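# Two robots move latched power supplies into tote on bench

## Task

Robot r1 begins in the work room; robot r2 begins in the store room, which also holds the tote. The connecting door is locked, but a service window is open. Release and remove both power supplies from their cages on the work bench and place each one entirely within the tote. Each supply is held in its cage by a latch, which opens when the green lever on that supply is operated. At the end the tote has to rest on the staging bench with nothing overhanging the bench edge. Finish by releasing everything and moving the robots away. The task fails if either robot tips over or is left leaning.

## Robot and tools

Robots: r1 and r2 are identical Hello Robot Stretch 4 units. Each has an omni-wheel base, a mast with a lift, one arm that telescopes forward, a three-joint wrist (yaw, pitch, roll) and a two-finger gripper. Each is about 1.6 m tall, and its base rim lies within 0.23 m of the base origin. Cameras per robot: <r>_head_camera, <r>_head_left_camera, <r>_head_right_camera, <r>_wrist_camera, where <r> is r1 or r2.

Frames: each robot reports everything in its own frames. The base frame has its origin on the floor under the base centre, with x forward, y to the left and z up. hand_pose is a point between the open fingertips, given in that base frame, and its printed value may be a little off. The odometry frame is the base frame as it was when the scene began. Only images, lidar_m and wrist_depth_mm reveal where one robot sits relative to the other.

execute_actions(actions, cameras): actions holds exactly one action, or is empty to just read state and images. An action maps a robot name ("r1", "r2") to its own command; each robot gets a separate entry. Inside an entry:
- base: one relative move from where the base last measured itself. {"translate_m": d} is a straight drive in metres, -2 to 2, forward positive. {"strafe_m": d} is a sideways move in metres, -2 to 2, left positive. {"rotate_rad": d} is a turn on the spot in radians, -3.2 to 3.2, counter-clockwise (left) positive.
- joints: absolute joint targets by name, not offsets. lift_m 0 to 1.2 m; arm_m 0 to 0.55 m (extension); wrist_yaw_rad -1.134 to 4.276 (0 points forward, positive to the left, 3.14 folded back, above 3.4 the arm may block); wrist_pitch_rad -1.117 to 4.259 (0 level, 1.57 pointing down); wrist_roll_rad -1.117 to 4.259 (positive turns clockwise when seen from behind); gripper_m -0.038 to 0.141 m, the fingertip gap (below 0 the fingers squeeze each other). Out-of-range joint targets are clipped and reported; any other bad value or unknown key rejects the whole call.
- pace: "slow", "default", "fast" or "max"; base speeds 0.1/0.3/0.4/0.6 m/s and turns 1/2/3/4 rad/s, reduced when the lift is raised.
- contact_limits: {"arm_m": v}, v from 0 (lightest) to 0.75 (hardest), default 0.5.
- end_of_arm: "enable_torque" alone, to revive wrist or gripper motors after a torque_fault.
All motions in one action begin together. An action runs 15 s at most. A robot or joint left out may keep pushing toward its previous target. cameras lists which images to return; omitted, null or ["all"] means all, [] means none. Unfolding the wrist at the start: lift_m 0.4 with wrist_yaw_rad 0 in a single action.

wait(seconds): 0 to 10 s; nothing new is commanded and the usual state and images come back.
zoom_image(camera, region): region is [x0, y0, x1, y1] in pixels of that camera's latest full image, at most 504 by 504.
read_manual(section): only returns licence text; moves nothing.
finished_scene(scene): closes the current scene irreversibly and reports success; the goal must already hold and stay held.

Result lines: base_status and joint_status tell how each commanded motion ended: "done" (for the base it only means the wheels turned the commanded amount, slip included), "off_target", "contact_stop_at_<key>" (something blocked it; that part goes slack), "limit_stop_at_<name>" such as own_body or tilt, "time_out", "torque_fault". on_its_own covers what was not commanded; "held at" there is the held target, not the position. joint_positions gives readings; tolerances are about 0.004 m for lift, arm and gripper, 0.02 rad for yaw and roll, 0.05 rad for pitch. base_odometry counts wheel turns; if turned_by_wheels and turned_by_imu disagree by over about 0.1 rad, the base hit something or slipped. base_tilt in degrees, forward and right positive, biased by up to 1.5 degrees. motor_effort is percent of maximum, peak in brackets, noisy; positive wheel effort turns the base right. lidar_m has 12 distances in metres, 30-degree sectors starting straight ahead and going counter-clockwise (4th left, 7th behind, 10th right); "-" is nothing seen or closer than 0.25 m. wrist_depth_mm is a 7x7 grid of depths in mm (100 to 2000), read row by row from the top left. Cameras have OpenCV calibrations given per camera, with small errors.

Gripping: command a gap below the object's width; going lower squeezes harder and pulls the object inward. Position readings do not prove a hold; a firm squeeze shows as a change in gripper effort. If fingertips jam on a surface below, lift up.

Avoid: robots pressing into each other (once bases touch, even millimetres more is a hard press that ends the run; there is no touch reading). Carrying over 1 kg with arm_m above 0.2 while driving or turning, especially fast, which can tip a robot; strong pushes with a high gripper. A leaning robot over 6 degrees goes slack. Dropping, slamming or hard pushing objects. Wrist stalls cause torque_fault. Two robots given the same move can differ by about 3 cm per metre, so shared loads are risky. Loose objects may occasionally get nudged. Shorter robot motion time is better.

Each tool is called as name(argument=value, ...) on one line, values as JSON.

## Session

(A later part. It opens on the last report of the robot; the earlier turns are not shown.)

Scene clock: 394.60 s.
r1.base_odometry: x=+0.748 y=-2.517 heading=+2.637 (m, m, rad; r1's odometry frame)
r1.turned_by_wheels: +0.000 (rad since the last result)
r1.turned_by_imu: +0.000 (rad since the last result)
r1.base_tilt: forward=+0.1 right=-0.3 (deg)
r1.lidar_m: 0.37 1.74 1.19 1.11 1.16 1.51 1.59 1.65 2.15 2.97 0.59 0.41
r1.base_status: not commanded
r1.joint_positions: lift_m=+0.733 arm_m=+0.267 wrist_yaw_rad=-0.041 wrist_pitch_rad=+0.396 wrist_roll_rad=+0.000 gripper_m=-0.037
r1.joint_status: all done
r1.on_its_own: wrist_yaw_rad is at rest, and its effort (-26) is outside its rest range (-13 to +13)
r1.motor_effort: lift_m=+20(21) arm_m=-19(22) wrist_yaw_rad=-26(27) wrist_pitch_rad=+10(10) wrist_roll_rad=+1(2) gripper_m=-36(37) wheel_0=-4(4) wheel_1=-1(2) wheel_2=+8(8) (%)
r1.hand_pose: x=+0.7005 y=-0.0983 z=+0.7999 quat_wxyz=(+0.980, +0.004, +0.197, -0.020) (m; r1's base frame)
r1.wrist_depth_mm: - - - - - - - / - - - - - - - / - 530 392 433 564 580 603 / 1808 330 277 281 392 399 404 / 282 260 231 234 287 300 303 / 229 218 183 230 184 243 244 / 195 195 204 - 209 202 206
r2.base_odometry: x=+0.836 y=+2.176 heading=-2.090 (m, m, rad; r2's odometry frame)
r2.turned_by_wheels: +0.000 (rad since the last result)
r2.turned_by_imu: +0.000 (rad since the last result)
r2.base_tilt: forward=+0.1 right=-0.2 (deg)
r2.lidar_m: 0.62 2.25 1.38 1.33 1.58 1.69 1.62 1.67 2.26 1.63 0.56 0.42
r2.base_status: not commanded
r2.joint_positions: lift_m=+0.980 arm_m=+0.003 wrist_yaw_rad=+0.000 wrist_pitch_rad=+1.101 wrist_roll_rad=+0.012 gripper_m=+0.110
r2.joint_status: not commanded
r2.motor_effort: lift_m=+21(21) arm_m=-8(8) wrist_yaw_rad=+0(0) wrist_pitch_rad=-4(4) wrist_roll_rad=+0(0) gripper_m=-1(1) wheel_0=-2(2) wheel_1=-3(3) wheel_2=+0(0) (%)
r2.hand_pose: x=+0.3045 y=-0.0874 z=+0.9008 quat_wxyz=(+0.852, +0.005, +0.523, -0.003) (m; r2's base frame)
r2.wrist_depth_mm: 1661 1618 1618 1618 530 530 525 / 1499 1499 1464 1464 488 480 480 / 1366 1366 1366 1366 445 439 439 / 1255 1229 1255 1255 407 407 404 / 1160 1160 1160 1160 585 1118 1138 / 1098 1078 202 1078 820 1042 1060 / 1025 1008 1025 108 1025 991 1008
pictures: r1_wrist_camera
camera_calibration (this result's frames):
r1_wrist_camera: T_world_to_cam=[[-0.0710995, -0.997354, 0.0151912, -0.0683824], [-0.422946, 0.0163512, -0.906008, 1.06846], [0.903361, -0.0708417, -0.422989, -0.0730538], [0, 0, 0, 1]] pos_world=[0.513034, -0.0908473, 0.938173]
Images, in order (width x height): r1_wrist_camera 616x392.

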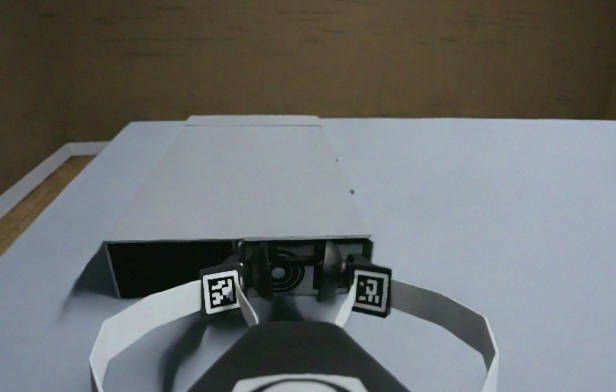

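execute_actions(actions=[{"r1":{"joints":{"arm_m":0.262,"lift_m":0.74,"gripper_m":0.002}},"r2":{"base":{"strafe_m":0.08},"pace":"fast"}}], cameras=[])

execute_actions(actions=[{"r1":{"joints":{"arm_m":0.254,"lift_m":0.746,"gripper_m":0.034}},"r2":{"base":{"strafe_m":0.08},"pace":"fast"}}], cameras=[])

execute_actions(actions=[{"r1":{"joints":{"arm_m":0.261,"gripper_m":0.031},"pace":"slow","contact_limits":{"arm_m":0.2}}}], cameras=["r1_wrist_camera"])

zoom_image(camera="r1_wrist_camera", region=[200, 190, 400, 320])

Scene clock: 396.33 s.
r1.base_odometry: x=+0.749 y=-2.517 heading=+2.637 (m, m, rad; r1's odometry frame)
r1.turned_by_wheels: +0.000 (rad since the last result)
r1.turned_by_imu: +0.000 (rad since the last result)
r1.base_tilt: forward=-0.2 right=-0.4 (deg)
r1.lidar_m: 0.37 1.73 1.21 1.12 1.15 1.52 1.59 1.65 2.15 2.96 0.58 0.40
r1.base_status: not commanded
r1.joint_positions: lift_m=+0.740 arm_m=+0.263 wrist_yaw_rad=-0.054 wrist_pitch_rad=+0.406 wrist_roll_rad=+0.000 gripper_m=+0.002
r1.joint_status: all done
r1.motor_effort: lift_m=+22(25) arm_m=-5(18) wrist_yaw_rad=+12(27) wrist_pitch_rad=-17(20) wrist_roll_rad=+1(0) gripper_m=-16(39) wheel_0=+1(4) wheel_1=+2(2) wheel_2=-3(8) (%)
r1.hand_pose: x=+0.6937 y=-0.1017 z=+0.8042 quat_wxyz=(+0.979, +0.005, +0.202, -0.027) (m; r1's base frame)
r1.wrist_depth_mm: - - - - - - - / - - - - - - - / - 530 397 442 559 580 597 / 1708 334 283 287 394 402 407 / 286 268 242 241 303 306 309 / 234 228 189 236 189 249 250 / 200 199 209 - 214 204 211
r2.base_odometry: x=+0.905 y=+2.136 heading=-2.090 (m, m, rad; r2's odometry frame)
r2.turned_by_wheels: +0.000 (rad since the last result)
r2.turned_by_imu: +0.000 (rad since the last result)
r2.base_tilt: forward=+0.1 right=-0.2 (deg)
r2.lidar_m: 0.96 2.11 1.26 1.25 1.53 1.67 1.60 1.68 2.27 1.64 0.54 0.45
r2.base_status: done
r2.joint_positions: lift_m=+0.980 arm_m=+0.003 wrist_yaw_rad=+0.000 wrist_pitch_rad=+1.101 wrist_roll_rad=+0.012 gripper_m=+0.110
r2.joint_status: not commanded
r2.motor_effort: lift_m=+21(21) arm_m=-9(9) wrist_yaw_rad=+0(0) wrist_pitch_rad=-4(3) wrist_roll_rad=-1(2) gripper_m=-1(1) wheel_0=-2(12) wheel_1=-1(12) wheel_2=+0(1) (%)
r2.hand_pose: x=+0.3045 y=-0.0874 z=+0.9008 quat_wxyz=(+0.852, +0.005, +0.523, -0.003) (m; r2's base frame)
r2.wrist_depth_mm: 1661 1661 1618 1661 559 530 530 / 1499 1464 1499 1499 1078 484 477 / 1366 1366 1366 1336 1308 439 442 / 1255 1255 1229 1255 1229 407 404 / 1182 1160 1160 1160 1118 1118 1138 / 1098 1098 202 1078 1042 1042 1042 / 1025 1008 1025 108 1025 991 1008
pictures: none
No camera images: the call's "cameras" was empty. Leave "cameras" out to get every camera's image.

Scene clock: 397.57 s.
r1.base_odometry: x=+0.748 y=-2.517 heading=+2.637 (m, m, rad; r1's odometry frame)
r1.turned_by_wheels: +0.000 (rad since the last result)
r1.turned_by_imu: +0.000 (rad since the last result)
r1.base_tilt: forward=-0.1 right=-0.3 (deg)
r1.lidar_m: 0.36 1.73 1.21 1.12 1.16 1.51 1.60 1.63 2.15 2.97 0.63 0.40
r1.base_status: not commanded
r1.joint_positions: lift_m=+0.746 arm_m=+0.256 wrist_yaw_rad=-0.051 wrist_pitch_rad=+0.403 wrist_roll_rad=+0.000 gripper_m=+0.034
r1.joint_status: all done
r1.motor_effort: lift_m=+23(25) arm_m=-9(13) wrist_yaw_rad=+2(10) wrist_pitch_rad=-8(18) wrist_roll_rad=-1(1) gripper_m=-4(19) wheel_0=-1(1) wheel_1=+0(2) wheel_2=+1(3) (%)
r1.hand_pose: x=+0.6871 y=-0.1008 z=+0.8109 quat_wxyz=(+0.979, +0.005, +0.200, -0.025) (m; r1's base frame)
r1.wrist_depth_mm: - - - - - - - / - - - - - - - / - 597 421 469 585 603 634 / 1921 366 297 304 413 424 427 / 298 277 249 249 317 320 322 / 244 247 200 245 191 257 258 / 208 207 219 - 219 216 220
r2.base_odometry: x=+0.975 y=+2.096 heading=-2.090 (m, m, rad; r2's odometry frame)
r2.turned_by_wheels: +0.000 (rad since the last result)
r2.turned_by_imu: +0.000 (rad since the last result)
r2.base_tilt: forward=+0.1 right=-0.2 (deg)
r2.lidar_m: 3.08 1.99 1.22 1.15 1.43 1.66 1.60 1.64 2.29 1.57 0.55 0.51
r2.base_status: done
r2.joint_positions: lift_m=+0.980 arm_m=+0.003 wrist_yaw_rad=+0.000 wrist_pitch_rad=+1.101 wrist_roll_rad=+0.012 gripper_m=+0.110
r2.joint_status: not commanded
r2.motor_effort: lift_m=+21(21) arm_m=-8(8) wrist_yaw_rad=+0(0) wrist_pitch_rad=-3(3) wrist_roll_rad=-3(1) gripper_m=-1(1) wheel_0=-1(13) wheel_1=+0(10) wheel_2=+0(2) (%)
r2.hand_pose: x=+0.3045 y=-0.0874 z=+0.9008 quat_wxyz=(+0.852, +0.005, +0.523, -0.003) (m; r2's base frame)
r2.wrist_depth_mm: 1661 1618 1618 1618 1576 530 525 / 1499 1464 1499 1464 1464 488 480 / 1366 1366 1366 1336 1336 462 439 / 1255 1281 1229 1229 1229 574 404 / 1160 1160 1160 1138 1160 627 1138 / 1098 1078 202 1098 1042 960 1042 / 1025 1025 1008 108 1008 991 991
pictures: none
No camera images: the call's "cameras" was empty. Leave "cameras" out to get every camera's image.

Scene clock: 398.37 s.
r1.base_odometry: x=+0.748 y=-2.517 heading=+2.637 (m, m, rad; r1's odometry frame)
r1.turned_by_wheels: +0.000 (rad since the last result)
r1.turned_by_imu: +0.000 (rad since the last result)
r1.base_tilt: forward=-0.1 right=-0.3 (deg)
r1.lidar_m: 0.37 1.78 1.20 1.12 1.15 1.51 1.60 1.63 2.14 2.97 0.60 0.38
r1.base_status: not commanded
r1.joint_positions: lift_m=+0.746 arm_m=+0.259 wrist_yaw_rad=-0.051 wrist_pitch_rad=+0.404 wrist_roll_rad=+0.000 gripper_m=+0.031
r1.joint_status: all done
r1.motor_effort: lift_m=+23(23) arm_m=+12(11) wrist_yaw_rad=+2(2) wrist_pitch_rad=-14(13) wrist_roll_rad=+0(0) gripper_m=-4(6) wheel_0=+0(1) wheel_1=+2(2) wheel_2=-1(1) (%)
r1.contact_limits: arm_m 0.2
r1.hand_pose: x=+0.6902 y=-0.1009 z=+0.8105 quat_wxyz=(+0.979, +0.005, +0.201, -0.025) (m; r1's base frame)
r1.wrist_depth_mm: - - - - - - - / - - - - - - - / - 549 413 459 580 597 621 / 1863 366 297 301 404 413 424 / 296 278 242 242 314 319 320 / 242 246 193 244 191 255 258 / 207 204 216 - 218 215 218
r2.base_odometry: x=+0.975 y=+2.096 heading=-2.090 (m, m, rad; r2's odometry frame)
r2.turned_by_wheels: +0.000 (rad since the last result)
r2.turned_by_imu: +0.000 (rad since the last result)
r2.base_tilt: forward=+0.1 right=-0.2 (deg)
r2.lidar_m: 3.10 1.99 1.23 1.16 1.43 1.69 1.60 1.65 2.28 1.62 0.55 0.50
r2.base_status: not commanded
r2.joint_positions: lift_m=+0.980 arm_m=+0.003 wrist_yaw_rad=+0.000 wrist_pitch_rad=+1.101 wrist_roll_rad=+0.012 gripper_m=+0.110
r2.joint_status: not commanded
r2.motor_effort: lift_m=+21(21) arm_m=-8(7) wrist_yaw_rad=+0(0) wrist_pitch_rad=-3(4) wrist_roll_rad=-2(1) gripper_m=-1(1) wheel_0=-1(1) wheel_1=+0(0) wheel_2=+0(0) (%)
r2.hand_pose: x=+0.3045 y=-0.0874 z=+0.9008 quat_wxyz=(+0.852, +0.005, +0.523, -0.003) (m; r2's base frame)
r2.wrist_depth_mm: 1661 1661 1661 1618 1537 530 525 / 1499 1499 1499 1499 1464 488 477 / 1366 1366 1366 1366 1336 462 439 / 1255 1255 1255 1229 1229 574 404 / 1182 1160 1160 1160 1160 627 1138 / 1098 1078 201 1078 1042 960 1060 / 1008 1008 1008 108 1025 991 991
pictures: r1_wrist_camera
camera_calibration (this result's frames):
r1_wrist_camera: T_world_to_cam=[[-0.0807855, -0.996612, 0.015435, -0.065234], [-0.430089, 0.020885, -0.902545, 1.0764], [0.899165, -0.079551, -0.430319, -0.0514987], [0, 0, 0, 1]] pos_world=[0.503984, -0.0915904, 0.950347]
Images, in order (width x height): r1_wrist_camera 616x392.

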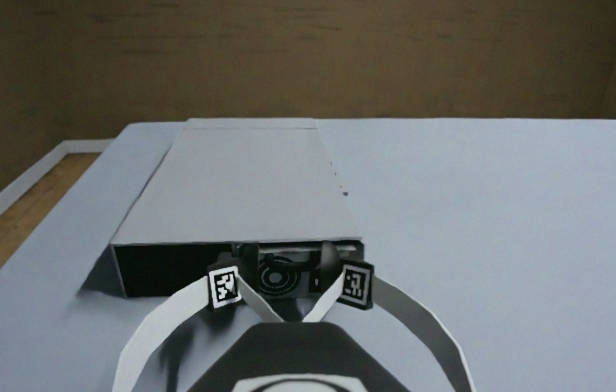

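Region (200, 190, 400, 320) of r1_wrist_camera's 616x392 image, scaled by 2.520; it fills the top 328 rows of this view, and the rest is white.

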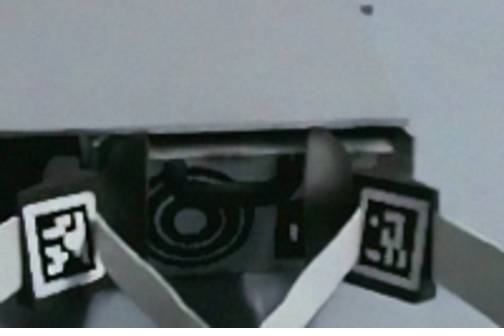

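PSU has come out ~3 mm. Squeeze again.

execute_actions(actions=[{"r1":{"joints":{"arm_m":0.2655,"lift_m":0.7435,"gripper_m":0.005},"pace":"slow"},"r2":{"base":{"strafe_m":0.1},"pace":"fast"}}], cameras=[])

execute_actions(actions=[{"r1":{"joints":{"arm_m":0.271,"lift_m":0.741,"gripper_m":-0.017},"pace":"slow"}}], cameras=[])

execute_actions(actions=[{"r1":{"joints":{"arm_m":0.276,"lift_m":0.7385,"gripper_m":-0.038},"pace":"slow"}}], cameras=[])

execute_actions(actions=[{"r1":{"joints":{"arm_m":0.264,"lift_m":0.735},"pace":"slow"}}], cameras=[])

execute_actions(actions=[{"r1":{"joints":{"arm_m":0.26,"lift_m":0.734},"pace":"slow"}}], cameras=["r1_wrist_camera"])

zoom_image(camera="r1_wrist_camera", region=[200, 190, 400, 320])

Scene clock: 401.40 s.
r1.base_odometry: x=+0.749 y=-2.517 heading=+2.637 (m, m, rad; r1's odometry frame)
r1.turned_by_wheels: +0.000 (rad since the last result)
r1.turned_by_imu: +0.000 (rad since the last result)
r1.base_tilt: forward=-0.1 right=-0.3 (deg)
r1.lidar_m: 0.36 1.77 1.21 1.12 1.17 1.50 1.60 1.63 2.15 2.97 0.60 0.41
r1.base_status: not commanded
r1.joint_positions: lift_m=+0.744 arm_m=+0.264 wrist_yaw_rad=-0.051 wrist_pitch_rad=+0.406 wrist_roll_rad=+0.000 gripper_m=+0.005
r1.joint_status: all done
r1.motor_effort: lift_m=+19(21) arm_m=+10(16) wrist_yaw_rad=+2(9) wrist_pitch_rad=-19(19) wrist_roll_rad=+0(1) gripper_m=-18(20) wheel_0=+1(2) wheel_1=+2(3) wheel_2=-3(4) (%)
r1.hand_pose: x=+0.6949 y=-0.1009 z=+0.8078 quat_wxyz=(+0.979, +0.005, +0.202, -0.025) (m; r1's base frame)
r1.wrist_depth_mm: - - - - - - - / - - - - - - - / - 539 402 445 564 580 603 / 1808 340 286 294 397 407 410 / 289 268 235 238 307 310 314 / 237 232 189 239 187 251 252 / 202 202 213 - 217 210 213
r2.base_odometry: x=+1.062 y=+2.047 heading=-2.090 (m, m, rad; r2's odometry frame)
r2.turned_by_wheels: +0.000 (rad since the last result)
r2.turned_by_imu: +0.001 (rad since the last result)
r2.base_tilt: forward=+0.1 right=-0.2 (deg)
r2.lidar_m: 3.10 1.86 1.09 1.06 1.33 1.67 1.58 1.68 2.23 1.61 0.57 0.62
r2.base_status: done
r2.joint_positions: lift_m=+0.980 arm_m=+0.003 wrist_yaw_rad=+0.000 wrist_pitch_rad=+1.101 wrist_roll_rad=+0.012 gripper_m=+0.110
r2.joint_status: not commanded
r2.motor_effort: lift_m=+21(21) arm_m=-8(8) wrist_yaw_rad=+0(0) wrist_pitch_rad=-4(4) wrist_roll_rad=-2(1) gripper_m=+0(2) wheel_0=-2(12) wheel_1=-2(11) wheel_2=+0(1) (%)
r2.hand_pose: x=+0.3045 y=-0.0874 z=+0.9008 quat_wxyz=(+0.852, +0.005, +0.523, -0.003) (m; r2's base frame)
r2.wrist_depth_mm: 1618 1661 1618 1618 1576 1537 525 / 1499 1499 1464 1464 1430 1464 488 / 1366 1366 1366 1336 1336 1336 459 / 1255 1255 1255 1255 1229 1205 508 / 1160 1182 1160 1160 1138 750 1098 / 1098 1078 201 1078 1042 960 1060 / 1025 1025 1008 108 1025 976 1025
pictures: none
No camera images: the call's "cameras" was empty. Leave "cameras" out to get every camera's image.

Scene clock: 402.47 s.
r1.base_odometry: x=+0.749 y=-2.517 heading=+2.637 (m, m, rad; r1's odometry frame)
r1.turned_by_wheels: +0.000 (rad since the last result)
r1.turned_by_imu: +0.000 (rad since the last result)
r1.base_tilt: forward=+0.0 right=-0.4 (deg)
r1.lidar_m: 0.38 1.76 1.21 1.13 1.16 1.52 1.60 1.65 2.14 2.98 0.60 0.40
r1.base_status: not commanded
r1.joint_positions: lift_m=+0.741 arm_m=+0.269 wrist_yaw_rad=-0.053 wrist_pitch_rad=+0.407 wrist_roll_rad=+0.000 gripper_m=-0.016
r1.joint_status: all done
r1.motor_effort: lift_m=+19(19) arm_m=+11(15) wrist_yaw_rad=+7(13) wrist_pitch_rad=-20(21) wrist_roll_rad=-2(0) gripper_m=-25(24) wheel_0=+1(2) wheel_1=+2(2) wheel_2=-3(3) (%)
r1.hand_pose: x=+0.7000 y=-0.1013 z=+0.8052 quat_wxyz=(+0.979, +0.005, +0.202, -0.026) (m; r1's base frame)
r1.wrist_depth_mm: - - - - - - - / - - - - - - - / - 525 394 436 559 580 591 / 1708 315 283 286 392 402 404 / 285 265 229 232 303 306 309 / 234 223 188 235 184 248 249 / 200 200 210 - 214 207 211
r2.base_odometry: x=+1.062 y=+2.047 heading=-2.090 (m, m, rad; r2's odometry frame)
r2.turned_by_wheels: +0.000 (rad since the last result)
r2.turned_by_imu: +0.000 (rad since the last result)
r2.base_tilt: forward=+0.1 right=-0.2 (deg)
r2.lidar_m: 3.12 1.85 1.11 1.05 1.33 1.68 1.60 1.68 2.28 1.60 0.58 0.60
r2.base_status: not commanded
r2.joint_positions: lift_m=+0.980 arm_m=+0.003 wrist_yaw_rad=+0.000 wrist_pitch_rad=+1.101 wrist_roll_rad=+0.012 gripper_m=+0.110
r2.joint_status: not commanded
r2.motor_effort: lift_m=+21(21) arm_m=-8(8) wrist_yaw_rad=+0(0) wrist_pitch_rad=-4(3) wrist_roll_rad=-1(1) gripper_m=+0(1) wheel_0=-2(2) wheel_1=-2(2) wheel_2=+0(0) (%)
r2.hand_pose: x=+0.3045 y=-0.0874 z=+0.9008 quat_wxyz=(+0.852, +0.005, +0.523, -0.003) (m; r2's base frame)
r2.wrist_depth_mm: 1661 1618 1618 1661 1618 1576 525 / 1499 1499 1464 1464 1464 1464 484 / 1336 1366 1366 1336 1336 1336 459 / 1255 1255 1255 1229 1255 1229 504 / 1182 1160 1160 1160 1138 750 1118 / 1098 1078 202 1078 1042 960 1060 / 1025 1008 1008 108 1025 991 1008
pictures: none
No camera images: the call's "cameras" was empty. Leave "cameras" out to get every camera's image.

Scene clock: 403.50 s.
r1.base_odometry: x=+0.749 y=-2.517 heading=+2.637 (m, m, rad; r1's odometry frame)
r1.turned_by_wheels: +0.000 (rad since the last result)
r1.turned_by_imu: +0.000 (rad since the last result)
r1.base_tilt: forward=-0.1 right=-0.4 (deg)
r1.lidar_m: 0.37 1.75 1.22 1.11 1.16 1.52 1.60 1.64 2.14 2.97 0.59 0.42
r1.base_status: not commanded
r1.joint_positions: lift_m=+0.739 arm_m=+0.274 wrist_yaw_rad=-0.053 wrist_pitch_rad=+0.407 wrist_roll_rad=+0.000 gripper_m=-0.037
r1.joint_status: all done
r1.motor_effort: lift_m=+19(18) arm_m=+11(11) wrist_yaw_rad=+8(15) wrist_pitch_rad=-21(20) wrist_roll_rad=+0(0) gripper_m=-28(27) wheel_0=+1(1) wheel_1=+2(2) wheel_2=-4(4) (%)
r1.hand_pose: x=+0.7049 y=-0.1014 z=+0.8027 quat_wxyz=(+0.979, +0.005, +0.202, -0.026) (m; r1's base frame)
r1.wrist_depth_mm: - - - - - - - / - - - - - - - / - 517 389 427 549 569 580 / 1042 309 276 279 384 392 402 / 282 248 225 225 298 303 304 / 230 219 182 233 185 244 245 / 198 196 206 - 211 205 208
r2.base_odometry: x=+1.062 y=+2.047 heading=-2.090 (m, m, rad; r2's odometry frame)
r2.turned_by_wheels: +0.000 (rad since the last result)
r2.turned_by_imu: +0.000 (rad since the last result)
r2.base_tilt: forward=+0.2 right=-0.2 (deg)
r2.lidar_m: 3.10 1.86 1.09 1.05 1.34 1.67 1.60 1.69 2.28 1.59 0.54 0.58
r2.base_status: not commanded
r2.joint_positions: lift_m=+0.980 arm_m=+0.003 wrist_yaw_rad=+0.000 wrist_pitch_rad=+1.101 wrist_roll_rad=+0.012 gripper_m=+0.110
r2.joint_status: not commanded
r2.motor_effort: lift_m=+21(21) arm_m=-8(8) wrist_yaw_rad=+0(0) wrist_pitch_rad=-4(3) wrist_roll_rad=+0(1) gripper_m=-1(1) wheel_0=-2(2) wheel_1=-2(2) wheel_2=+0(0) (%)
r2.hand_pose: x=+0.3045 y=-0.0874 z=+0.9008 quat_wxyz=(+0.852, +0.005, +0.523, -0.003) (m; r2's base frame)
r2.wrist_depth_mm: 1661 1618 1618 1618 1618 1537 525 / 1499 1464 1499 1464 1464 1464 484 / 1397 1397 1366 1336 1336 1336 459 / 1281 1281 1255 1229 1229 1229 504 / 1182 1160 1160 1138 1160 750 1098 / 1098 1078 201 1060 1042 960 1060 / 1025 1008 1025 108 1025 991 991
pictures: none
No camera images: the call's "cameras" was empty. Leave "cameras" out to get every camera's image.

Scene clock: 404.47 s.
r1.base_odometry: x=+0.748 y=-2.517 heading=+2.637 (m, m, rad; r1's odometry frame)
r1.turned_by_wheels: +0.000 (rad since the last result)
r1.turned_by_imu: +0.000 (rad since the last result)
r1.base_tilt: forward=+0.0 right=-0.3 (deg)
r1.lidar_m: 0.37 1.75 1.20 1.12 1.14 1.51 1.59 1.63 2.13 2.97 0.60 0.39
r1.base_status: not commanded
r1.joint_positions: lift_m=+0.735 arm_m=+0.266 wrist_yaw_rad=-0.047 wrist_pitch_rad=+0.400 wrist_roll_rad=+0.000 gripper_m=-0.037
r1.joint_status: all done
r1.motor_effort: lift_m=+19(19) arm_m=-14(16) wrist_yaw_rad=-9(12) wrist_pitch_rad=-2(21) wrist_roll_rad=+0(2) gripper_m=-32(35) wheel_0=-3(3) wheel_1=-1(2) wheel_2=+3(4) (%)
r1.hand_pose: x=+0.6986 y=-0.0998 z=+0.8009 quat_wxyz=(+0.980, +0.005, +0.199, -0.023) (m; r1's base frame)
r1.wrist_depth_mm: - - - - - - - / - - - - - - - / - 530 392 436 564 574 597 / 1756 312 277 281 389 397 407 / 282 263 235 232 300 301 304 / 230 219 185 232 184 243 245 / 196 196 206 - 208 203 207
r2.base_odometry: x=+1.062 y=+2.047 heading=-2.090 (m, m, rad; r2's odometry frame)
r2.turned_by_wheels: +0.000 (rad since the last result)
r2.turned_by_imu: +0.000 (rad since the last result)
r2.base_tilt: forward=+0.1 right=-0.2 (deg)
r2.lidar_m: 3.11 1.87 1.12 1.04 1.34 1.66 1.60 1.67 2.26 1.60 0.58 0.62
r2.base_status: not commanded
r2.joint_positions: lift_m=+0.980 arm_m=+0.003 wrist_yaw_rad=+0.000 wrist_pitch_rad=+1.101 wrist_roll_rad=+0.012 gripper_m=+0.110
r2.joint_status: not commanded
r2.motor_effort: lift_m=+21(21) arm_m=-8(8) wrist_yaw_rad=+0(0) wrist_pitch_rad=-4(3) wrist_roll_rad=-2(1) gripper_m=-1(1) wheel_0=-2(2) wheel_1=-2(2) wheel_2=+0(0) (%)
r2.hand_pose: x=+0.3045 y=-0.0874 z=+0.9008 quat_wxyz=(+0.852, +0.005, +0.523, -0.003) (m; r2's base frame)
r2.wrist_depth_mm: 1661 1618 1618 1661 1576 1537 525 / 1499 1464 1464 1499 1430 1464 484 / 1366 1366 1366 1366 1336 1336 459 / 1281 1229 1255 1255 1229 1229 508 / 1182 1160 1160 1160 1160 750 1118 / 1098 1078 202 1078 1042 946 1060 / 1008 1008 1008 108 1008 991 991
pictures: none
No camera images: the call's "cameras" was empty. Leave "cameras" out to get every camera's image.

Scene clock: 405.17 s.
r1.base_odometry: x=+0.748 y=-2.517 heading=+2.637 (m, m, rad; r1's odometry frame)
r1.turned_by_wheels: +0.000 (rad since the last result)
r1.turned_by_imu: +0.000 (rad since the last result)
r1.base_tilt: forward=-0.1 right=-0.3 (deg)
r1.lidar_m: 0.39 1.77 1.21 1.11 1.16 1.53 1.60 1.64 2.15 2.96 0.59 0.41
r1.base_status: not commanded
r1.joint_positions: lift_m=+0.734 arm_m=+0.262 wrist_yaw_rad=-0.048 wrist_pitch_rad=+0.399 wrist_roll_rad=+0.000 gripper_m=-0.037
r1.joint_status: all done
r1.motor_effort: lift_m=+19(21) arm_m=-12(14) wrist_yaw_rad=-6(13) wrist_pitch_rad=+1(4) wrist_roll_rad=-1(0) gripper_m=-32(32) wheel_0=-3(3) wheel_1=-1(0) wheel_2=+2(3) (%)
r1.hand_pose: x=+0.6943 y=-0.1001 z=+0.8002 quat_wxyz=(+0.980, +0.005, +0.198, -0.024) (m; r1's base frame)
r1.wrist_depth_mm: - - - - - - - / - - - - - - - / - 530 394 436 569 580 609 / 1756 309 278 281 389 397 407 / 282 266 236 232 298 303 304 / 231 217 181 232 185 242 244 / 196 196 206 - 210 203 207
r2.base_odometry: x=+1.062 y=+2.047 heading=-2.090 (m, m, rad; r2's odometry frame)
r2.turned_by_wheels: +0.000 (rad since the last result)
r2.turned_by_imu: +0.000 (rad since the last result)
r2.base_tilt: forward=+0.1 right=-0.1 (deg)
r2.lidar_m: 3.09 1.86 1.12 1.06 1.36 1.68 1.60 1.68 2.31 1.60 0.58 0.60
r2.base_status: not commanded
r2.joint_positions: lift_m=+0.980 arm_m=+0.003 wrist_yaw_rad=+0.000 wrist_pitch_rad=+1.101 wrist_roll_rad=+0.012 gripper_m=+0.110
r2.joint_status: not commanded
r2.motor_effort: lift_m=+21(21) arm_m=-8(8) wrist_yaw_rad=+0(0) wrist_pitch_rad=-3(4) wrist_roll_rad=-2(3) gripper_m=+0(1) wheel_0=-2(2) wheel_1=-2(2) wheel_2=+0(0) (%)
r2.hand_pose: x=+0.3045 y=-0.0874 z=+0.9008 quat_wxyz=(+0.852, +0.005, +0.523, -0.003) (m; r2's base frame)
r2.wrist_depth_mm: 1618 1661 1618 1618 1618 1576 525 / 1499 1499 1499 1464 1430 1430 488 / 1366 1366 1366 1366 1336 1308 459 / 1255 1255 1255 1229 1229 1229 504 / 1160 1160 1160 1160 1160 750 1118 / 1098 1078 202 1078 1060 960 1060 / 1025 1008 1025 108 1008 991 991
pictures: r1_wrist_camera
camera_calibration (this result's frames):
r1_wrist_camera: T_world_to_cam=[[-0.0779657, -0.996839, 0.0152815, -0.0658768], [-0.425537, 0.019413, -0.904733, 1.06725], [0.901576, -0.077041, -0.425706, -0.0646494], [0, 0, 0, 1]] pos_world=[0.507306, -0.0913678, 0.939065]
Images, in order (width x height): r1_wrist_camera 616x392.

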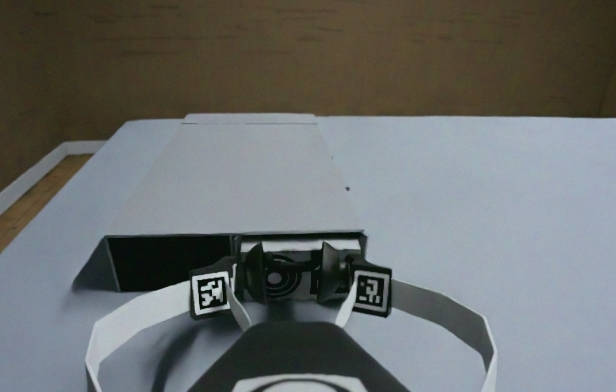

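Region (200, 190, 400, 320) of r1_wrist_camera's 616x392 image, scaled by 2.520; it fills the top 328 rows of this view, and the rest is white.

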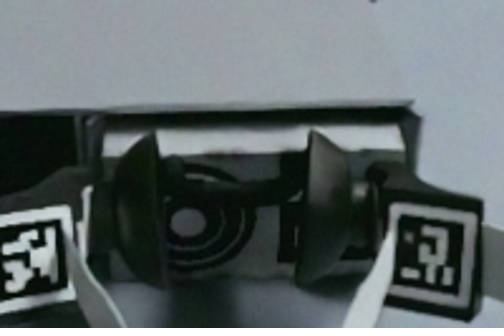

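execute_actions(actions=[{"r1":{"joints":{"arm_m":0.05,"lift_m":0.736},"pace":"slow"},"r2":{"base":{"strafe_m":0.377},"joints":{"lift_m":1.1},"pace":"fast"}}], cameras=["r1_wrist_camera"])

execute_actions(actions=[{"r1":{"joints":{"arm_m":0.042,"lift_m":0.74,"gripper_m":0.002}},"r2":{"base":{"translate_m":0.08},"pace":"fast"}}], cameras=[])

execute_actions(actions=[{"r1":{"joints":{"arm_m":0.032,"lift_m":0.744,"gripper_m":0.036}},"r2":{"base":{"translate_m":0.08},"pace":"fast"}}], cameras=[])

execute_actions(actions=[{"r1":{"joints":{"arm_m":0.0}}}], cameras=["r1_wrist_camera"])

Scene clock: 408.83 s.
r1.base_odometry: x=+0.748 y=-2.517 heading=+2.637 (m, m, rad; r1's odometry frame)
r1.turned_by_wheels: +0.000 (rad since the last result)
r1.turned_by_imu: +0.001 (rad since the last result)
r1.base_tilt: forward=-0.1 right=-0.4 (deg)
r1.lidar_m: 0.38 1.76 1.20 1.13 1.15 1.50 1.59 1.63 2.16 2.96 0.61 0.42
r1.base_status: not commanded
r1.joint_positions: lift_m=+0.736 arm_m=+0.052 wrist_yaw_rad=-0.049 wrist_pitch_rad=+0.406 wrist_roll_rad=+0.000 gripper_m=-0.037
r1.joint_status: all done
r1.motor_effort: lift_m=+24(25) arm_m=-10(15) wrist_yaw_rad=-3(8) wrist_pitch_rad=-17(17) wrist_roll_rad=+0(0) gripper_m=-29(31) wheel_0=-1(3) wheel_1=+0(0) wheel_2=+1(2) (%)
r1.hand_pose: x=+0.4830 y=-0.1004 z=+0.8001 quat_wxyz=(+0.979, +0.005, +0.201, -0.024) (m; r1's base frame)
r1.wrist_depth_mm: - - - - - - - / - - 768 - - - - / - 564 455 462 549 564 585 / 1808 366 373 291 387 392 402 / 282 286 277 232 297 300 303 / 229 217 181 231 185 243 244 / 196 196 206 - 209 204 206
r2.base_odometry: x=+1.389 y=+1.859 heading=-2.091 (m, m, rad; r2's odometry frame)
r2.turned_by_wheels: +0.000 (rad since the last result)
r2.turned_by_imu: +0.001 (rad since the last result)
r2.base_tilt: forward=+0.1 right=-0.2 (deg)
r2.lidar_m: 3.09 0.98 0.72 0.69 0.93 1.28 1.60 1.67 2.29 1.60 0.90 1.13
r2.base_status: done
r2.joint_positions: lift_m=+1.100 arm_m=+0.003 wrist_yaw_rad=+0.000 wrist_pitch_rad=+1.101 wrist_roll_rad=+0.012 gripper_m=+0.110
r2.joint_status: all done
r2.motor_effort: lift_m=+22(23) arm_m=-8(8) wrist_yaw_rad=+1(0) wrist_pitch_rad=-3(3) wrist_roll_rad=-1(3) gripper_m=-2(1) wheel_0=-2(13) wheel_1=-1(10) wheel_2=+0(0) (%)
r2.hand_pose: x=+0.3044 y=-0.0874 z=+1.0208 quat_wxyz=(+0.852, +0.005, +0.523, -0.003) (m; r2's base frame)
r2.wrist_depth_mm: 1464 1808 1808 1808 1808 1756 1708 / 1464 1661 1618 1618 1576 1618 1576 / 1397 1499 1499 1499 1499 1430 1464 / 1366 1366 1366 1366 1366 1366 1366 / 1281 1281 1281 1281 1255 1255 1255 / 1205 1205 202 1205 1138 1160 1138 / 1138 1118 1118 108 1118 1098 1098
pictures: r1_wrist_camera
camera_calibration (this result's frames):
r1_wrist_camera: T_world_to_cam=[[-0.0791495, -0.996743, 0.0154722, -0.0822168], [-0.431259, 0.020244, -0.902001, 0.977938], [0.89875, -0.0780654, -0.431456, 0.131617], [0, 0, 0, 1]] pos_world=[0.296946, -0.0914716, 0.940161]
Images, in order (width x height): r1_wrist_camera 616x392.

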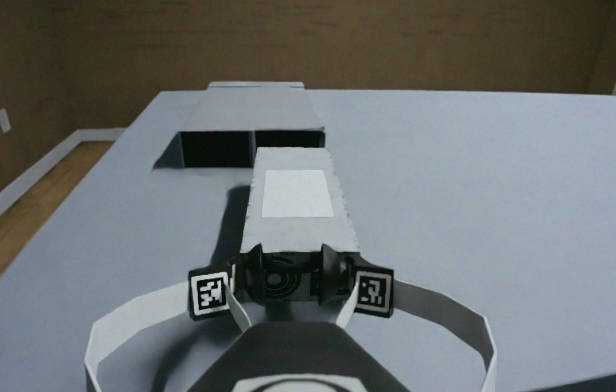

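Scene clock: 410.20 s.
r1.base_odometry: x=+0.748 y=-2.517 heading=+2.637 (m, m, rad; r1's odometry frame)
r1.turned_by_wheels: +0.000 (rad since the last result)
r1.turned_by_imu: +0.000 (rad since the last result)
r1.base_tilt: forward=+0.0 right=-0.4 (deg)
r1.lidar_m: 0.37 1.75 1.21 1.13 1.16 1.52 1.60 1.65 2.16 2.97 0.60 0.44
r1.base_status: not commanded
r1.joint_positions: lift_m=+0.740 arm_m=+0.044 wrist_yaw_rad=-0.050 wrist_pitch_rad=+0.405 wrist_roll_rad=+0.000 gripper_m=+0.002
r1.joint_status: all done
r1.motor_effort: lift_m=+24(26) arm_m=-9(11) wrist_yaw_rad=-2(4) wrist_pitch_rad=-16(19) wrist_roll_rad=-1(1) gripper_m=-18(28) wheel_0=-1(1) wheel_1=+0(0) wheel_2=+1(1) (%)
r1.hand_pose: x=+0.4749 y=-0.1006 z=+0.8041 quat_wxyz=(+0.979, +0.005, +0.201, -0.024) (m; r1's base frame)
r1.wrist_depth_mm: - - - - - - - / - - 788 - - - - / - 574 480 473 564 585 603 / 1921 377 382 303 397 404 413 / 289 291 285 241 306 309 309 / 236 229 188 238 189 250 249 / 202 201 210 - 215 205 212
r2.base_odometry: x=+1.349 y=+1.790 heading=-2.090 (m, m, rad; r2's odometry frame)
r2.turned_by_wheels: +0.000 (rad since the last result)
r2.turned_by_imu: +0.001 (rad since the last result)
r2.base_tilt: forward=+0.2 right=-0.2 (deg)
r2.lidar_m: 3.02 1.00 0.72 0.69 0.95 1.30 1.67 1.77 2.41 1.21 0.87 1.15
r2.base_status: done
r2.joint_positions: lift_m=+1.100 arm_m=+0.003 wrist_yaw_rad=+0.000 wrist_pitch_rad=+1.101 wrist_roll_rad=+0.012 gripper_m=+0.110
r2.joint_status: not commanded
r2.motor_effort: lift_m=+22(22) arm_m=-8(7) wrist_yaw_rad=+0(0) wrist_pitch_rad=-3(3) wrist_roll_rad=-1(0) gripper_m=-2(1) wheel_0=+2(8) wheel_1=+1(7) wheel_2=+0(11) (%)
r2.hand_pose: x=+0.3044 y=-0.0874 z=+1.0208 quat_wxyz=(+0.852, +0.005, +0.523, -0.003) (m; r2's base frame)
r2.wrist_depth_mm: 1464 1808 1808 1808 1756 1756 1708 / 1464 1661 1661 1618 1618 1618 1576 / 1397 1499 1499 1464 1499 1430 1464 / 1366 1397 1366 1366 1366 1366 1366 / 1281 1281 1281 1281 1281 1255 1281 / 1205 1182 202 1182 1160 1160 1182 / 1118 1118 1118 108 1118 1098 1098
pictures: none
No camera images: the call's "cameras" was empty. Leave "cameras" out to get every camera's image.

Scene clock: 411.57 s.
r1.base_odometry: x=+0.748 y=-2.517 heading=+2.637 (m, m, rad; r1's odometry frame)
r1.turned_by_wheels: +0.000 (rad since the last result)
r1.turned_by_imu: +0.000 (rad since the last result)
r1.base_tilt: forward=-0.1 right=-0.3 (deg)
r1.lidar_m: 0.38 1.74 1.21 1.12 1.16 1.50 1.60 1.62 2.15 2.97 0.61 0.41
r1.base_status: not commanded
r1.joint_positions: lift_m=+0.744 arm_m=+0.034 wrist_yaw_rad=-0.050 wrist_pitch_rad=+0.403 wrist_roll_rad=+0.000 gripper_m=+0.036
r1.joint_status: all done
r1.motor_effort: lift_m=+24(25) arm_m=-9(10) wrist_yaw_rad=+0(0) wrist_pitch_rad=-10(18) wrist_roll_rad=-1(1) gripper_m=-2(21) wheel_0=-1(1) wheel_1=+0(1) wheel_2=+1(1) (%)
r1.hand_pose: x=+0.4652 y=-0.1007 z=+0.8089 quat_wxyz=(+0.979, +0.005, +0.200, -0.025) (m; r1's base frame)
r1.wrist_depth_mm: - - - - - - - / - - - - - - - / - 661 504 517 591 609 621 / 1921 389 394 317 410 415 427 / 306 303 291 250 315 317 320 / 243 247 195 244 195 257 258 / 208 206 217 - 218 215 220
r2.base_odometry: x=+1.309 y=+1.721 heading=-2.090 (m, m, rad; r2's odometry frame)
r2.turned_by_wheels: +0.000 (rad since the last result)
r2.turned_by_imu: +0.001 (rad since the last result)
r2.base_tilt: forward=+0.1 right=-0.2 (deg)
r2.lidar_m: 2.93 1.01 0.73 0.68 0.94 1.30 1.76 1.84 2.53 0.88 0.83 1.13
r2.base_status: done
r2.joint_positions: lift_m=+1.100 arm_m=+0.003 wrist_yaw_rad=+0.000 wrist_pitch_rad=+1.101 wrist_roll_rad=+0.012 gripper_m=+0.110
r2.joint_status: not commanded
r2.motor_effort: lift_m=+22(22) arm_m=-9(8) wrist_yaw_rad=+0(0) wrist_pitch_rad=-4(3) wrist_roll_rad=-3(1) gripper_m=-1(1) wheel_0=+3(8) wheel_1=+2(8) wheel_2=-1(11) (%)
r2.hand_pose: x=+0.3044 y=-0.0874 z=+1.0208 quat_wxyz=(+0.852, +0.005, +0.523, -0.003) (m; r2's base frame)
r2.wrist_depth_mm: 1464 1808 1808 1808 1756 1808 1756 / 1430 1618 1618 1618 1618 1618 1537 / 1430 1499 1499 1499 1464 1464 1430 / 1366 1397 1397 1366 1366 1366 1366 / 1281 1308 1281 1281 1281 1255 1281 / 1205 1205 202 1182 1160 1160 1182 / 1138 1118 1138 108 1118 1098 1078
pictures: none
No camera images: the call's "cameras" was empty. Leave "cameras" out to get every camera's image.

Scene clock: 412.40 s.
r1.base_odometry: x=+0.748 y=-2.517 heading=+2.637 (m, m, rad; r1's odometry frame)
r1.turned_by_wheels: +0.000 (rad since the last result)
r1.turned_by_imu: +0.000 (rad since the last result)
r1.base_tilt: forward=-0.1 right=-0.3 (deg)
r1.lidar_m: 0.36 1.75 1.19 1.11 1.15 1.50 1.61 1.62 2.15 2.96 0.61 0.42
r1.base_status: not commanded
r1.joint_positions: lift_m=+0.744 arm_m=+0.003 wrist_yaw_rad=-0.050 wrist_pitch_rad=+0.402 wrist_roll_rad=+0.000 gripper_m=+0.036
r1.joint_status: all done
r1.motor_effort: lift_m=+23(23) arm_m=-9(9) wrist_yaw_rad=-1(0) wrist_pitch_rad=-8(9) wrist_roll_rad=+0(0) gripper_m=-3(3) wheel_0=-1(1) wheel_1=+1(0) wheel_2=+1(1) (%)
r1.hand_pose: x=+0.4342 y=-0.1006 z=+0.8090 quat_wxyz=(+0.980, +0.005, +0.200, -0.025) (m; r1's base frame)
r1.wrist_depth_mm: - - - - - - - / - - - - - - - / - 668 508 512 591 615 627 / 1983 392 394 320 410 418 427 / 314 303 282 278 317 319 322 / 244 247 194 245 195 258 259 / 208 206 218 - 230 243 1060
r2.base_odometry: x=+1.309 y=+1.721 heading=-2.090 (m, m, rad; r2's odometry frame)
r2.turned_by_wheels: +0.000 (rad since the last result)
r2.turned_by_imu: +0.000 (rad since the last result)
r2.base_tilt: forward=+0.1 right=-0.2 (deg)
r2.lidar_m: 2.95 1.01 0.71 0.67 0.96 1.28 1.76 1.87 2.49 0.91 0.81 1.12
r2.base_status: not commanded
r2.joint_positions: lift_m=+1.100 arm_m=+0.003 wrist_yaw_rad=+0.000 wrist_pitch_rad=+1.101 wrist_roll_rad=+0.012 gripper_m=+0.110
r2.joint_status: not commanded
r2.motor_effort: lift_m=+21(22) arm_m=-8(8) wrist_yaw_rad=+0(0) wrist_pitch_rad=-3(4) wrist_roll_rad=-3(1) gripper_m=-2(1) wheel_0=+3(3) wheel_1=+2(2) wheel_2=-1(0) (%)
r2.hand_pose: x=+0.3044 y=-0.0874 z=+1.0208 quat_wxyz=(+0.852, +0.005, +0.523, -0.003) (m; r2's base frame)
r2.wrist_depth_mm: 1464 1808 1808 1808 1808 1756 1756 / 1430 1661 1661 1618 1618 1618 1537 / 1397 1499 1499 1499 1464 1464 1430 / 1336 1397 1366 1397 1366 1366 1336 / 1281 1281 1281 1281 1281 1281 1255 / 1205 1205 202 1205 1160 1160 1182 / 1138 1118 1118 108 1118 1098 1060
pictures: r1_wrist_camera
camera_calibration (this result's frames):
r1_wrist_camera: T_world_to_cam=[[-0.0797783, -0.996694, 0.015376, -0.0860313], [-0.42835, 0.0203499, -0.903384, 0.9648], [0.900084, -0.0786567, -0.428558, 0.176334], [0, 0, 0, 1]] pos_world=[0.247693, -0.0915106, 0.948477]
Images, in order (width x height): r1_wrist_camera 616x392.

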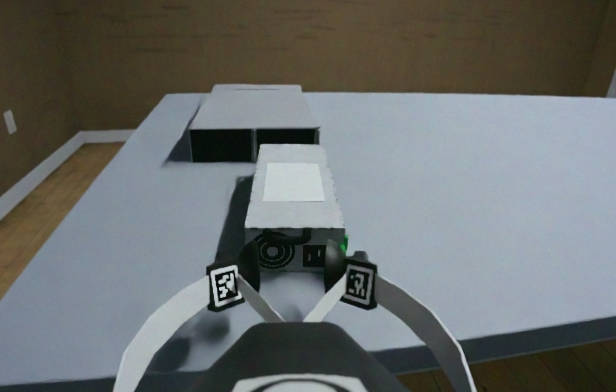

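execute_actions(actions=[{"r1":{"joints":{"lift_m":0.93,"gripper_m":0.1},"base":{"strafe_m":-0.018},"pace":"fast"},"r2":{"base":{"translate_m":0.15},"pace":"fast"}}], cameras=[])

execute_actions(actions=[{"r1":{"joints":{"arm_m":0.28,"wrist_pitch_rad":1.1,"wrist_yaw_rad":-0.03},"pace":"fast"},"r2":{"base":{"translate_m":0.15},"pace":"fast"}}], cameras=["r1_wrist_camera"])

Scene clock: 414.30 s.
r1.base_odometry: x=+0.757 y=-2.501 heading=+2.637 (m, m, rad; r1's odometry frame)
r1.turned_by_wheels: +0.000 (rad since the last result)
r1.turned_by_imu: +0.000 (rad since the last result)
r1.base_tilt: forward=-0.1 right=-0.4 (deg)
r1.lidar_m: 0.37 0.42 1.24 1.12 1.18 1.51 1.59 1.61 2.15 2.94 0.61 0.41
r1.base_status: done
r1.joint_positions: lift_m=+0.930 arm_m=+0.003 wrist_yaw_rad=-0.050 wrist_pitch_rad=+0.402 wrist_roll_rad=+0.000 gripper_m=+0.100
r1.joint_status: all done
r1.motor_effort: lift_m=+23(23) arm_m=-9(9) wrist_yaw_rad=-1(1) wrist_pitch_rad=-7(9) wrist_roll_rad=+0(2) gripper_m=-1(1) wheel_0=+0(8) wheel_1=+2(3) wheel_2=+0(0) (%)
r1.hand_pose: x=+0.4342 y=-0.1006 z=+0.9951 quat_wxyz=(+0.980, +0.005, +0.200, -0.025) (m; r1's base frame)
r1.wrist_depth_mm: - - - - - - - / - - - - - - - / - - - - - - - / - - 741 768 831 854 854 / 1808 1661 569 603 627 647 647 / 1464 480 466 459 477 512 517 / 1229 418 436 - 445 433 439
r2.base_odometry: x=+1.235 y=+1.590 heading=-2.090 (m, m, rad; r2's odometry frame)
r2.turned_by_wheels: +0.000 (rad since the last result)
r2.turned_by_imu: +0.001 (rad since the last result)
r2.base_tilt: forward=+0.1 right=-0.2 (deg)
r2.lidar_m: 2.81 1.30 0.71 0.68 0.71 1.31 1.90 2.02 2.73 0.78 0.82 1.11
r2.base_status: done
r2.joint_positions: lift_m=+1.100 arm_m=+0.003 wrist_yaw_rad=+0.000 wrist_pitch_rad=+1.101 wrist_roll_rad=+0.012 gripper_m=+0.110
r2.joint_status: not commanded
r2.motor_effort: lift_m=+22(22) arm_m=-8(7) wrist_yaw_rad=+0(0) wrist_pitch_rad=-4(4) wrist_roll_rad=+0(4) gripper_m=-1(1) wheel_0=+4(7) wheel_1=+1(7) wheel_2=-3(14) (%)
r2.hand_pose: x=+0.3044 y=-0.0874 z=+1.0208 quat_wxyz=(+0.852, +0.005, +0.523, -0.003) (m; r2's base frame)
r2.wrist_depth_mm: 1464 1808 1808 1808 1756 1756 1756 / 1430 1618 1618 1618 1618 1618 1618 / 1397 1499 1499 1464 1499 1499 1430 / 1336 1397 1397 1366 1366 1366 1336 / 1281 1308 1281 1255 1281 1281 1255 / 1205 1182 202 1182 1160 1182 1182 / 1118 1098 1118 108 1118 1078 1118
pictures: none
No camera images: the call's "cameras" was empty. Leave "cameras" out to get every camera's image.

Scene clock: 416.07 s.
r1.base_odometry: x=+0.757 y=-2.501 heading=+2.637 (m, m, rad; r1's odometry frame)
r1.turned_by_wheels: +0.000 (rad since the last result)
r1.turned_by_imu: +0.000 (rad since the last result)
r1.base_tilt: forward=-0.1 right=-0.4 (deg)
r1.lidar_m: 0.37 0.42 1.23 1.14 1.17 1.51 1.59 1.65 2.15 2.93 0.61 0.41
r1.base_status: not commanded
r1.joint_positions: lift_m=+0.930 arm_m=+0.278 wrist_yaw_rad=-0.030 wrist_pitch_rad=+1.101 wrist_roll_rad=+0.000 gripper_m=+0.100
r1.joint_status: all done
r1.motor_effort: lift_m=+23(22) arm_m=+9(9) wrist_yaw_rad=-3(2) wrist_pitch_rad=-3(6) wrist_roll_rad=-1(2) gripper_m=-1(0) wheel_0=+0(0) wheel_1=+2(2) wheel_2=+0(0) (%)
r1.hand_pose: x=+0.5773 y=-0.0913 z=+0.8508 quat_wxyz=(+0.852, +0.008, +0.523, -0.013) (m; r1's base frame)
r1.wrist_depth_mm: 1366 402 351 362 424 433 442 / 1255 370 327 334 392 399 410 / 750 349 353 357 366 377 375 / 330 329 332 296 342 345 349 / 307 310 306 278 320 325 330 / 290 289 265 260 296 306 309 / 274 277 282 - 290 289 293
r2.base_odometry: x=+1.161 y=+1.460 heading=-2.089 (m, m, rad; r2's odometry frame)
r2.turned_by_wheels: +0.000 (rad since the last result)
r2.turned_by_imu: +0.001 (rad since the last result)
r2.base_tilt: forward=+0.1 right=-0.2 (deg)
r2.lidar_m: 2.63 1.34 0.73 0.69 0.69 1.31 2.07 2.16 2.96 0.78 0.81 2.76
r2.base_status: done
r2.joint_positions: lift_m=+1.100 arm_m=+0.003 wrist_yaw_rad=+0.000 wrist_pitch_rad=+1.101 wrist_roll_rad=+0.012 gripper_m=+0.110
r2.joint_status: not commanded
r2.motor_effort: lift_m=+21(21) arm_m=-8(8) wrist_yaw_rad=+0(0) wrist_pitch_rad=-3(4) wrist_roll_rad=-3(2) gripper_m=+0(1) wheel_0=+4(9) wheel_1=+2(7) wheel_2=-1(10) (%)
r2.hand_pose: x=+0.3044 y=-0.0874 z=+1.0208 quat_wxyz=(+0.852, +0.005, +0.523, -0.003) (m; r2's base frame)
r2.wrist_depth_mm: 1430 1808 1808 1808 1756 1756 1708 / 1464 1661 1618 1661 1618 1618 1618 / 1397 1537 1499 1499 1464 1464 1464 / 1336 1397 1366 1366 1366 1366 1336 / 1281 1281 1281 1281 1255 1281 1229 / 1205 1205 202 1182 1160 1160 1182 / 1138 1118 1138 108 1118 1098 1098
pictures: r1_wrist_camera
camera_calibration (this result's frames):
r1_wrist_camera: T_world_to_cam=[[-0.0426686, -0.99861, 0.0309294, -0.100795], [-0.908927, 0.0259475, -0.416148, 0.927075], [0.414767, -0.045869, -0.908771, 0.757967], [0, 0, 0, 1]] pos_world=[0.523962, -0.089943, 1.07774]
Images, in order (width x height): r1_wrist_camera 616x392.

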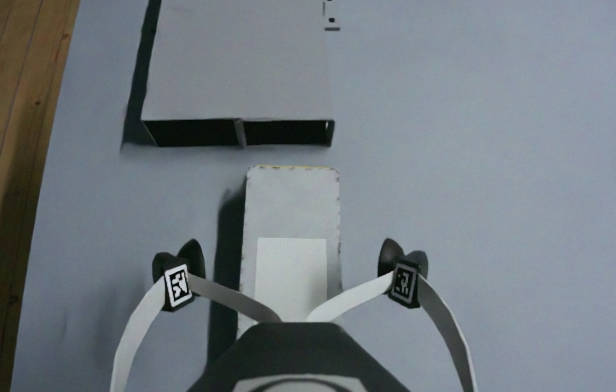

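execute_actions(actions=[{"r1":{"joints":{"lift_m":0.867,"gripper_m":0.087,"arm_m":0.285}},"r2":{"base":{"rotate_rad":0.7},"pace":"fast"}}], cameras=["r1_wrist_camera"])

execute_actions(actions=[{"r1":{"joints":{"lift_m":0.864,"gripper_m":0.0}},"r2":{"base":{"rotate_rad":0.87},"pace":"fast"}}], cameras=["r1_wrist_camera","r2_head_camera"])

Scene clock: 418.03 s.
r1.base_odometry: x=+0.757 y=-2.501 heading=+2.637 (m, m, rad; r1's odometry frame)
r1.turned_by_wheels: +0.000 (rad since the last result)
r1.turned_by_imu: +0.000 (rad since the last result)
r1.base_tilt: forward=+0.0 right=-0.4 (deg)
r1.lidar_m: 0.38 0.40 1.20 1.15 1.19 1.54 1.58 1.64 2.16 2.95 0.62 0.42
r1.base_status: not commanded
r1.joint_positions: lift_m=+0.867 arm_m=+0.283 wrist_yaw_rad=-0.030 wrist_pitch_rad=+1.101 wrist_roll_rad=+0.000 gripper_m=+0.087
r1.joint_status: all done
r1.motor_effort: lift_m=+18(22) arm_m=+9(8) wrist_yaw_rad=+0(2) wrist_pitch_rad=-3(4) wrist_roll_rad=-2(1) gripper_m=-1(3) wheel_0=+0(0) wheel_1=+2(2) wheel_2=+0(0) (%)
r1.hand_pose: x=+0.5822 y=-0.0913 z=+0.7882 quat_wxyz=(+0.852, +0.008, +0.523, -0.013) (m; r1's base frame)
r1.wrist_depth_mm: 322 267 270 276 340 343 353 / 298 293 294 300 315 322 327 / 278 281 283 242 293 297 303 / 259 264 263 227 274 277 282 / 245 249 214 212 257 259 264 / 231 230 197 201 203 245 247 / 220 221 225 - 232 230 235
r2.base_odometry: x=+1.161 y=+1.460 heading=-1.390 (m, m, rad; r2's odometry frame)
r2.turned_by_wheels: +0.699 (rad since the last result)
r2.turned_by_imu: +0.706 (rad since the last result)
r2.base_tilt: forward=+0.1 right=-0.2 (deg)
r2.lidar_m: 0.85 0.70 0.67 0.77 1.59 2.06 2.31 3.42 0.77 0.88 2.69 2.21
r2.base_status: done
r2.joint_positions: lift_m=+1.100 arm_m=+0.003 wrist_yaw_rad=+0.000 wrist_pitch_rad=+1.101 wrist_roll_rad=+0.012 gripper_m=+0.110
r2.joint_status: not commanded
r2.motor_effort: lift_m=+22(22) arm_m=-8(8) wrist_yaw_rad=+0(0) wrist_pitch_rad=-4(4) wrist_roll_rad=-2(1) gripper_m=-1(1) wheel_0=-4(8) wheel_1=-2(6) wheel_2=-5(7) (%)
r2.hand_pose: x=+0.3044 y=-0.0874 z=+1.0208 quat_wxyz=(+0.852, +0.005, +0.523, -0.003) (m; r2's base frame)
r2.wrist_depth_mm: 564 917 1138 1537 1756 1756 1756 / 809 991 1281 1618 1618 1618 1618 / 878 1098 1430 1499 1499 1464 1464 / 960 1229 1397 1366 1366 1366 1366 / 1042 1255 1281 1281 1255 1281 1281 / 1160 1205 202 1182 1160 1160 1160 / 1118 1118 1118 108 1118 1098 1098
pictures: r1_wrist_camera
camera_calibration (this result's frames):
r1_wrist_camera: T_world_to_cam=[[-0.0428161, -0.998604, 0.03093, -0.0985795], [-0.908945, 0.0260839, -0.416099, 0.905479], [0.414711, -0.0459294, -0.908793, 0.699032], [0, 0, 0, 1]] pos_world=[0.528913, -0.0899541, 1.01509]
Images, in order (width x height): r1_wrist_camera 616x392.

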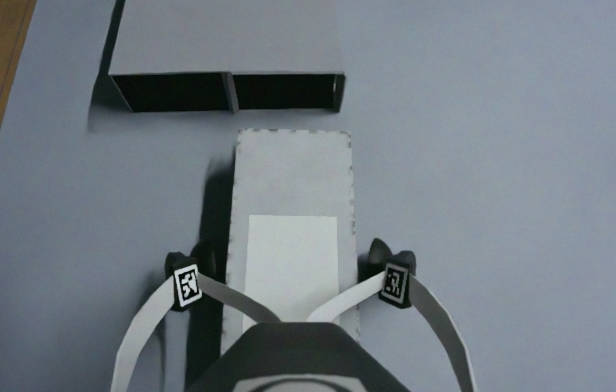

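Scene clock: 419.97 s.
r1.base_odometry: x=+0.757 y=-2.502 heading=+2.637 (m, m, rad; r1's odometry frame)
r1.turned_by_wheels: +0.000 (rad since the last result)
r1.turned_by_imu: +0.000 (rad since the last result)
r1.base_tilt: forward=+0.0 right=-0.3 (deg)
r1.lidar_m: 0.38 0.40 1.23 1.14 1.17 1.55 1.60 1.65 2.14 2.95 0.59 0.41
r1.base_status: not commanded
r1.joint_positions: lift_m=+0.864 arm_m=+0.283 wrist_yaw_rad=-0.030 wrist_pitch_rad=+1.105 wrist_roll_rad=+0.000 gripper_m=+0.001
r1.joint_status: all done
r1.motor_effort: lift_m=+21(22) arm_m=+9(9) wrist_yaw_rad=-4(3) wrist_pitch_rad=-15(15) wrist_roll_rad=-2(1) gripper_m=-31(30) wheel_0=+0(0) wheel_1=+1(2) wheel_2=+0(0) (%)
r1.hand_pose: x=+0.5813 y=-0.0912 z=+0.7844 quat_wxyz=(+0.851, +0.008, +0.525, -0.013) (m; r1's base frame)
r1.wrist_depth_mm: 312 257 258 265 327 332 342 / 289 287 289 296 303 310 315 / 271 274 272 220 286 289 293 / 253 257 254 206 267 270 273 / 238 242 196 193 250 254 256 / 227 171 181 182 185 235 241 / 213 216 219 - 225 227 229
r2.base_odometry: x=+1.161 y=+1.460 heading=-0.521 (m, m, rad; r2's odometry frame)
r2.turned_by_wheels: +0.869 (rad since the last result)
r2.turned_by_imu: +0.877 (rad since the last result)
r2.base_tilt: forward=+0.1 right=-0.2 (deg)
r2.lidar_m: 0.68 0.71 1.30 2.06 2.11 2.90 0.77 0.83 2.80 2.66 1.35 0.74
r2.base_status: done
r2.joint_positions: lift_m=+1.100 arm_m=+0.003 wrist_yaw_rad=+0.000 wrist_pitch_rad=+1.101 wrist_roll_rad=+0.012 gripper_m=+0.110
r2.joint_status: not commanded
r2.motor_effort: lift_m=+22(22) arm_m=-9(8) wrist_yaw_rad=+0(0) wrist_pitch_rad=-3(4) wrist_roll_rad=+0(1) gripper_m=-1(1) wheel_0=-3(8) wheel_1=-3(8) wheel_2=-3(9) (%)
r2.hand_pose: x=+0.3044 y=-0.0874 z=+1.0208 quat_wxyz=(+0.852, +0.005, +0.523, -0.003) (m; r2's base frame)
r2.wrist_depth_mm: 508 517 517 521 530 809 831 / 866 878 891 917 946 976 991 / 1042 1078 1098 1118 1160 1205 1229 / 1308 1336 1336 1336 1366 1366 1336 / 1308 1281 1281 1281 1281 1281 1255 / 1205 1205 201 1205 1160 1182 1160 / 1138 1118 1118 108 1138 1098 1098
pictures: r1_wrist_camera, r2_head_camera
camera_calibration (this result's frames):
r1_wrist_camera: T_world_to_cam=[[-0.0425447, -0.998614, 0.0309782, -0.0986494], [-0.910565, 0.0259958, -0.412547, 0.901209], [0.41117, -0.0457593, -0.910409, 0.699334], [0, 0, 0, 1]] pos_world=[0.528867, -0.0899393, 1.01153]
Images, in order (width x height): r1_wrist_camera 616x392, r2_head_camera 420x560.

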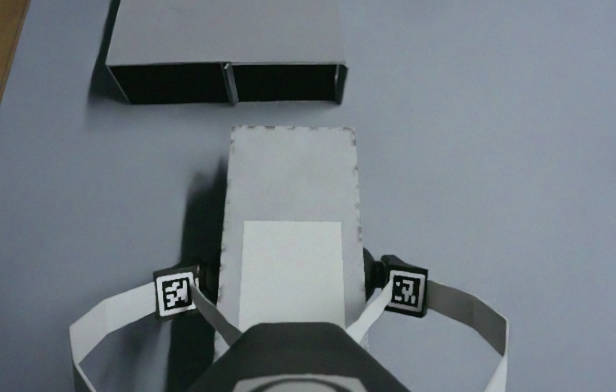

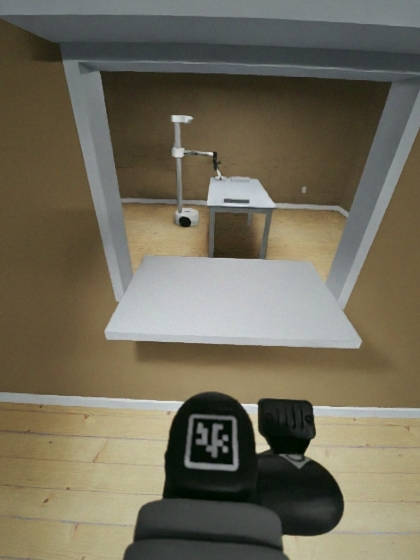

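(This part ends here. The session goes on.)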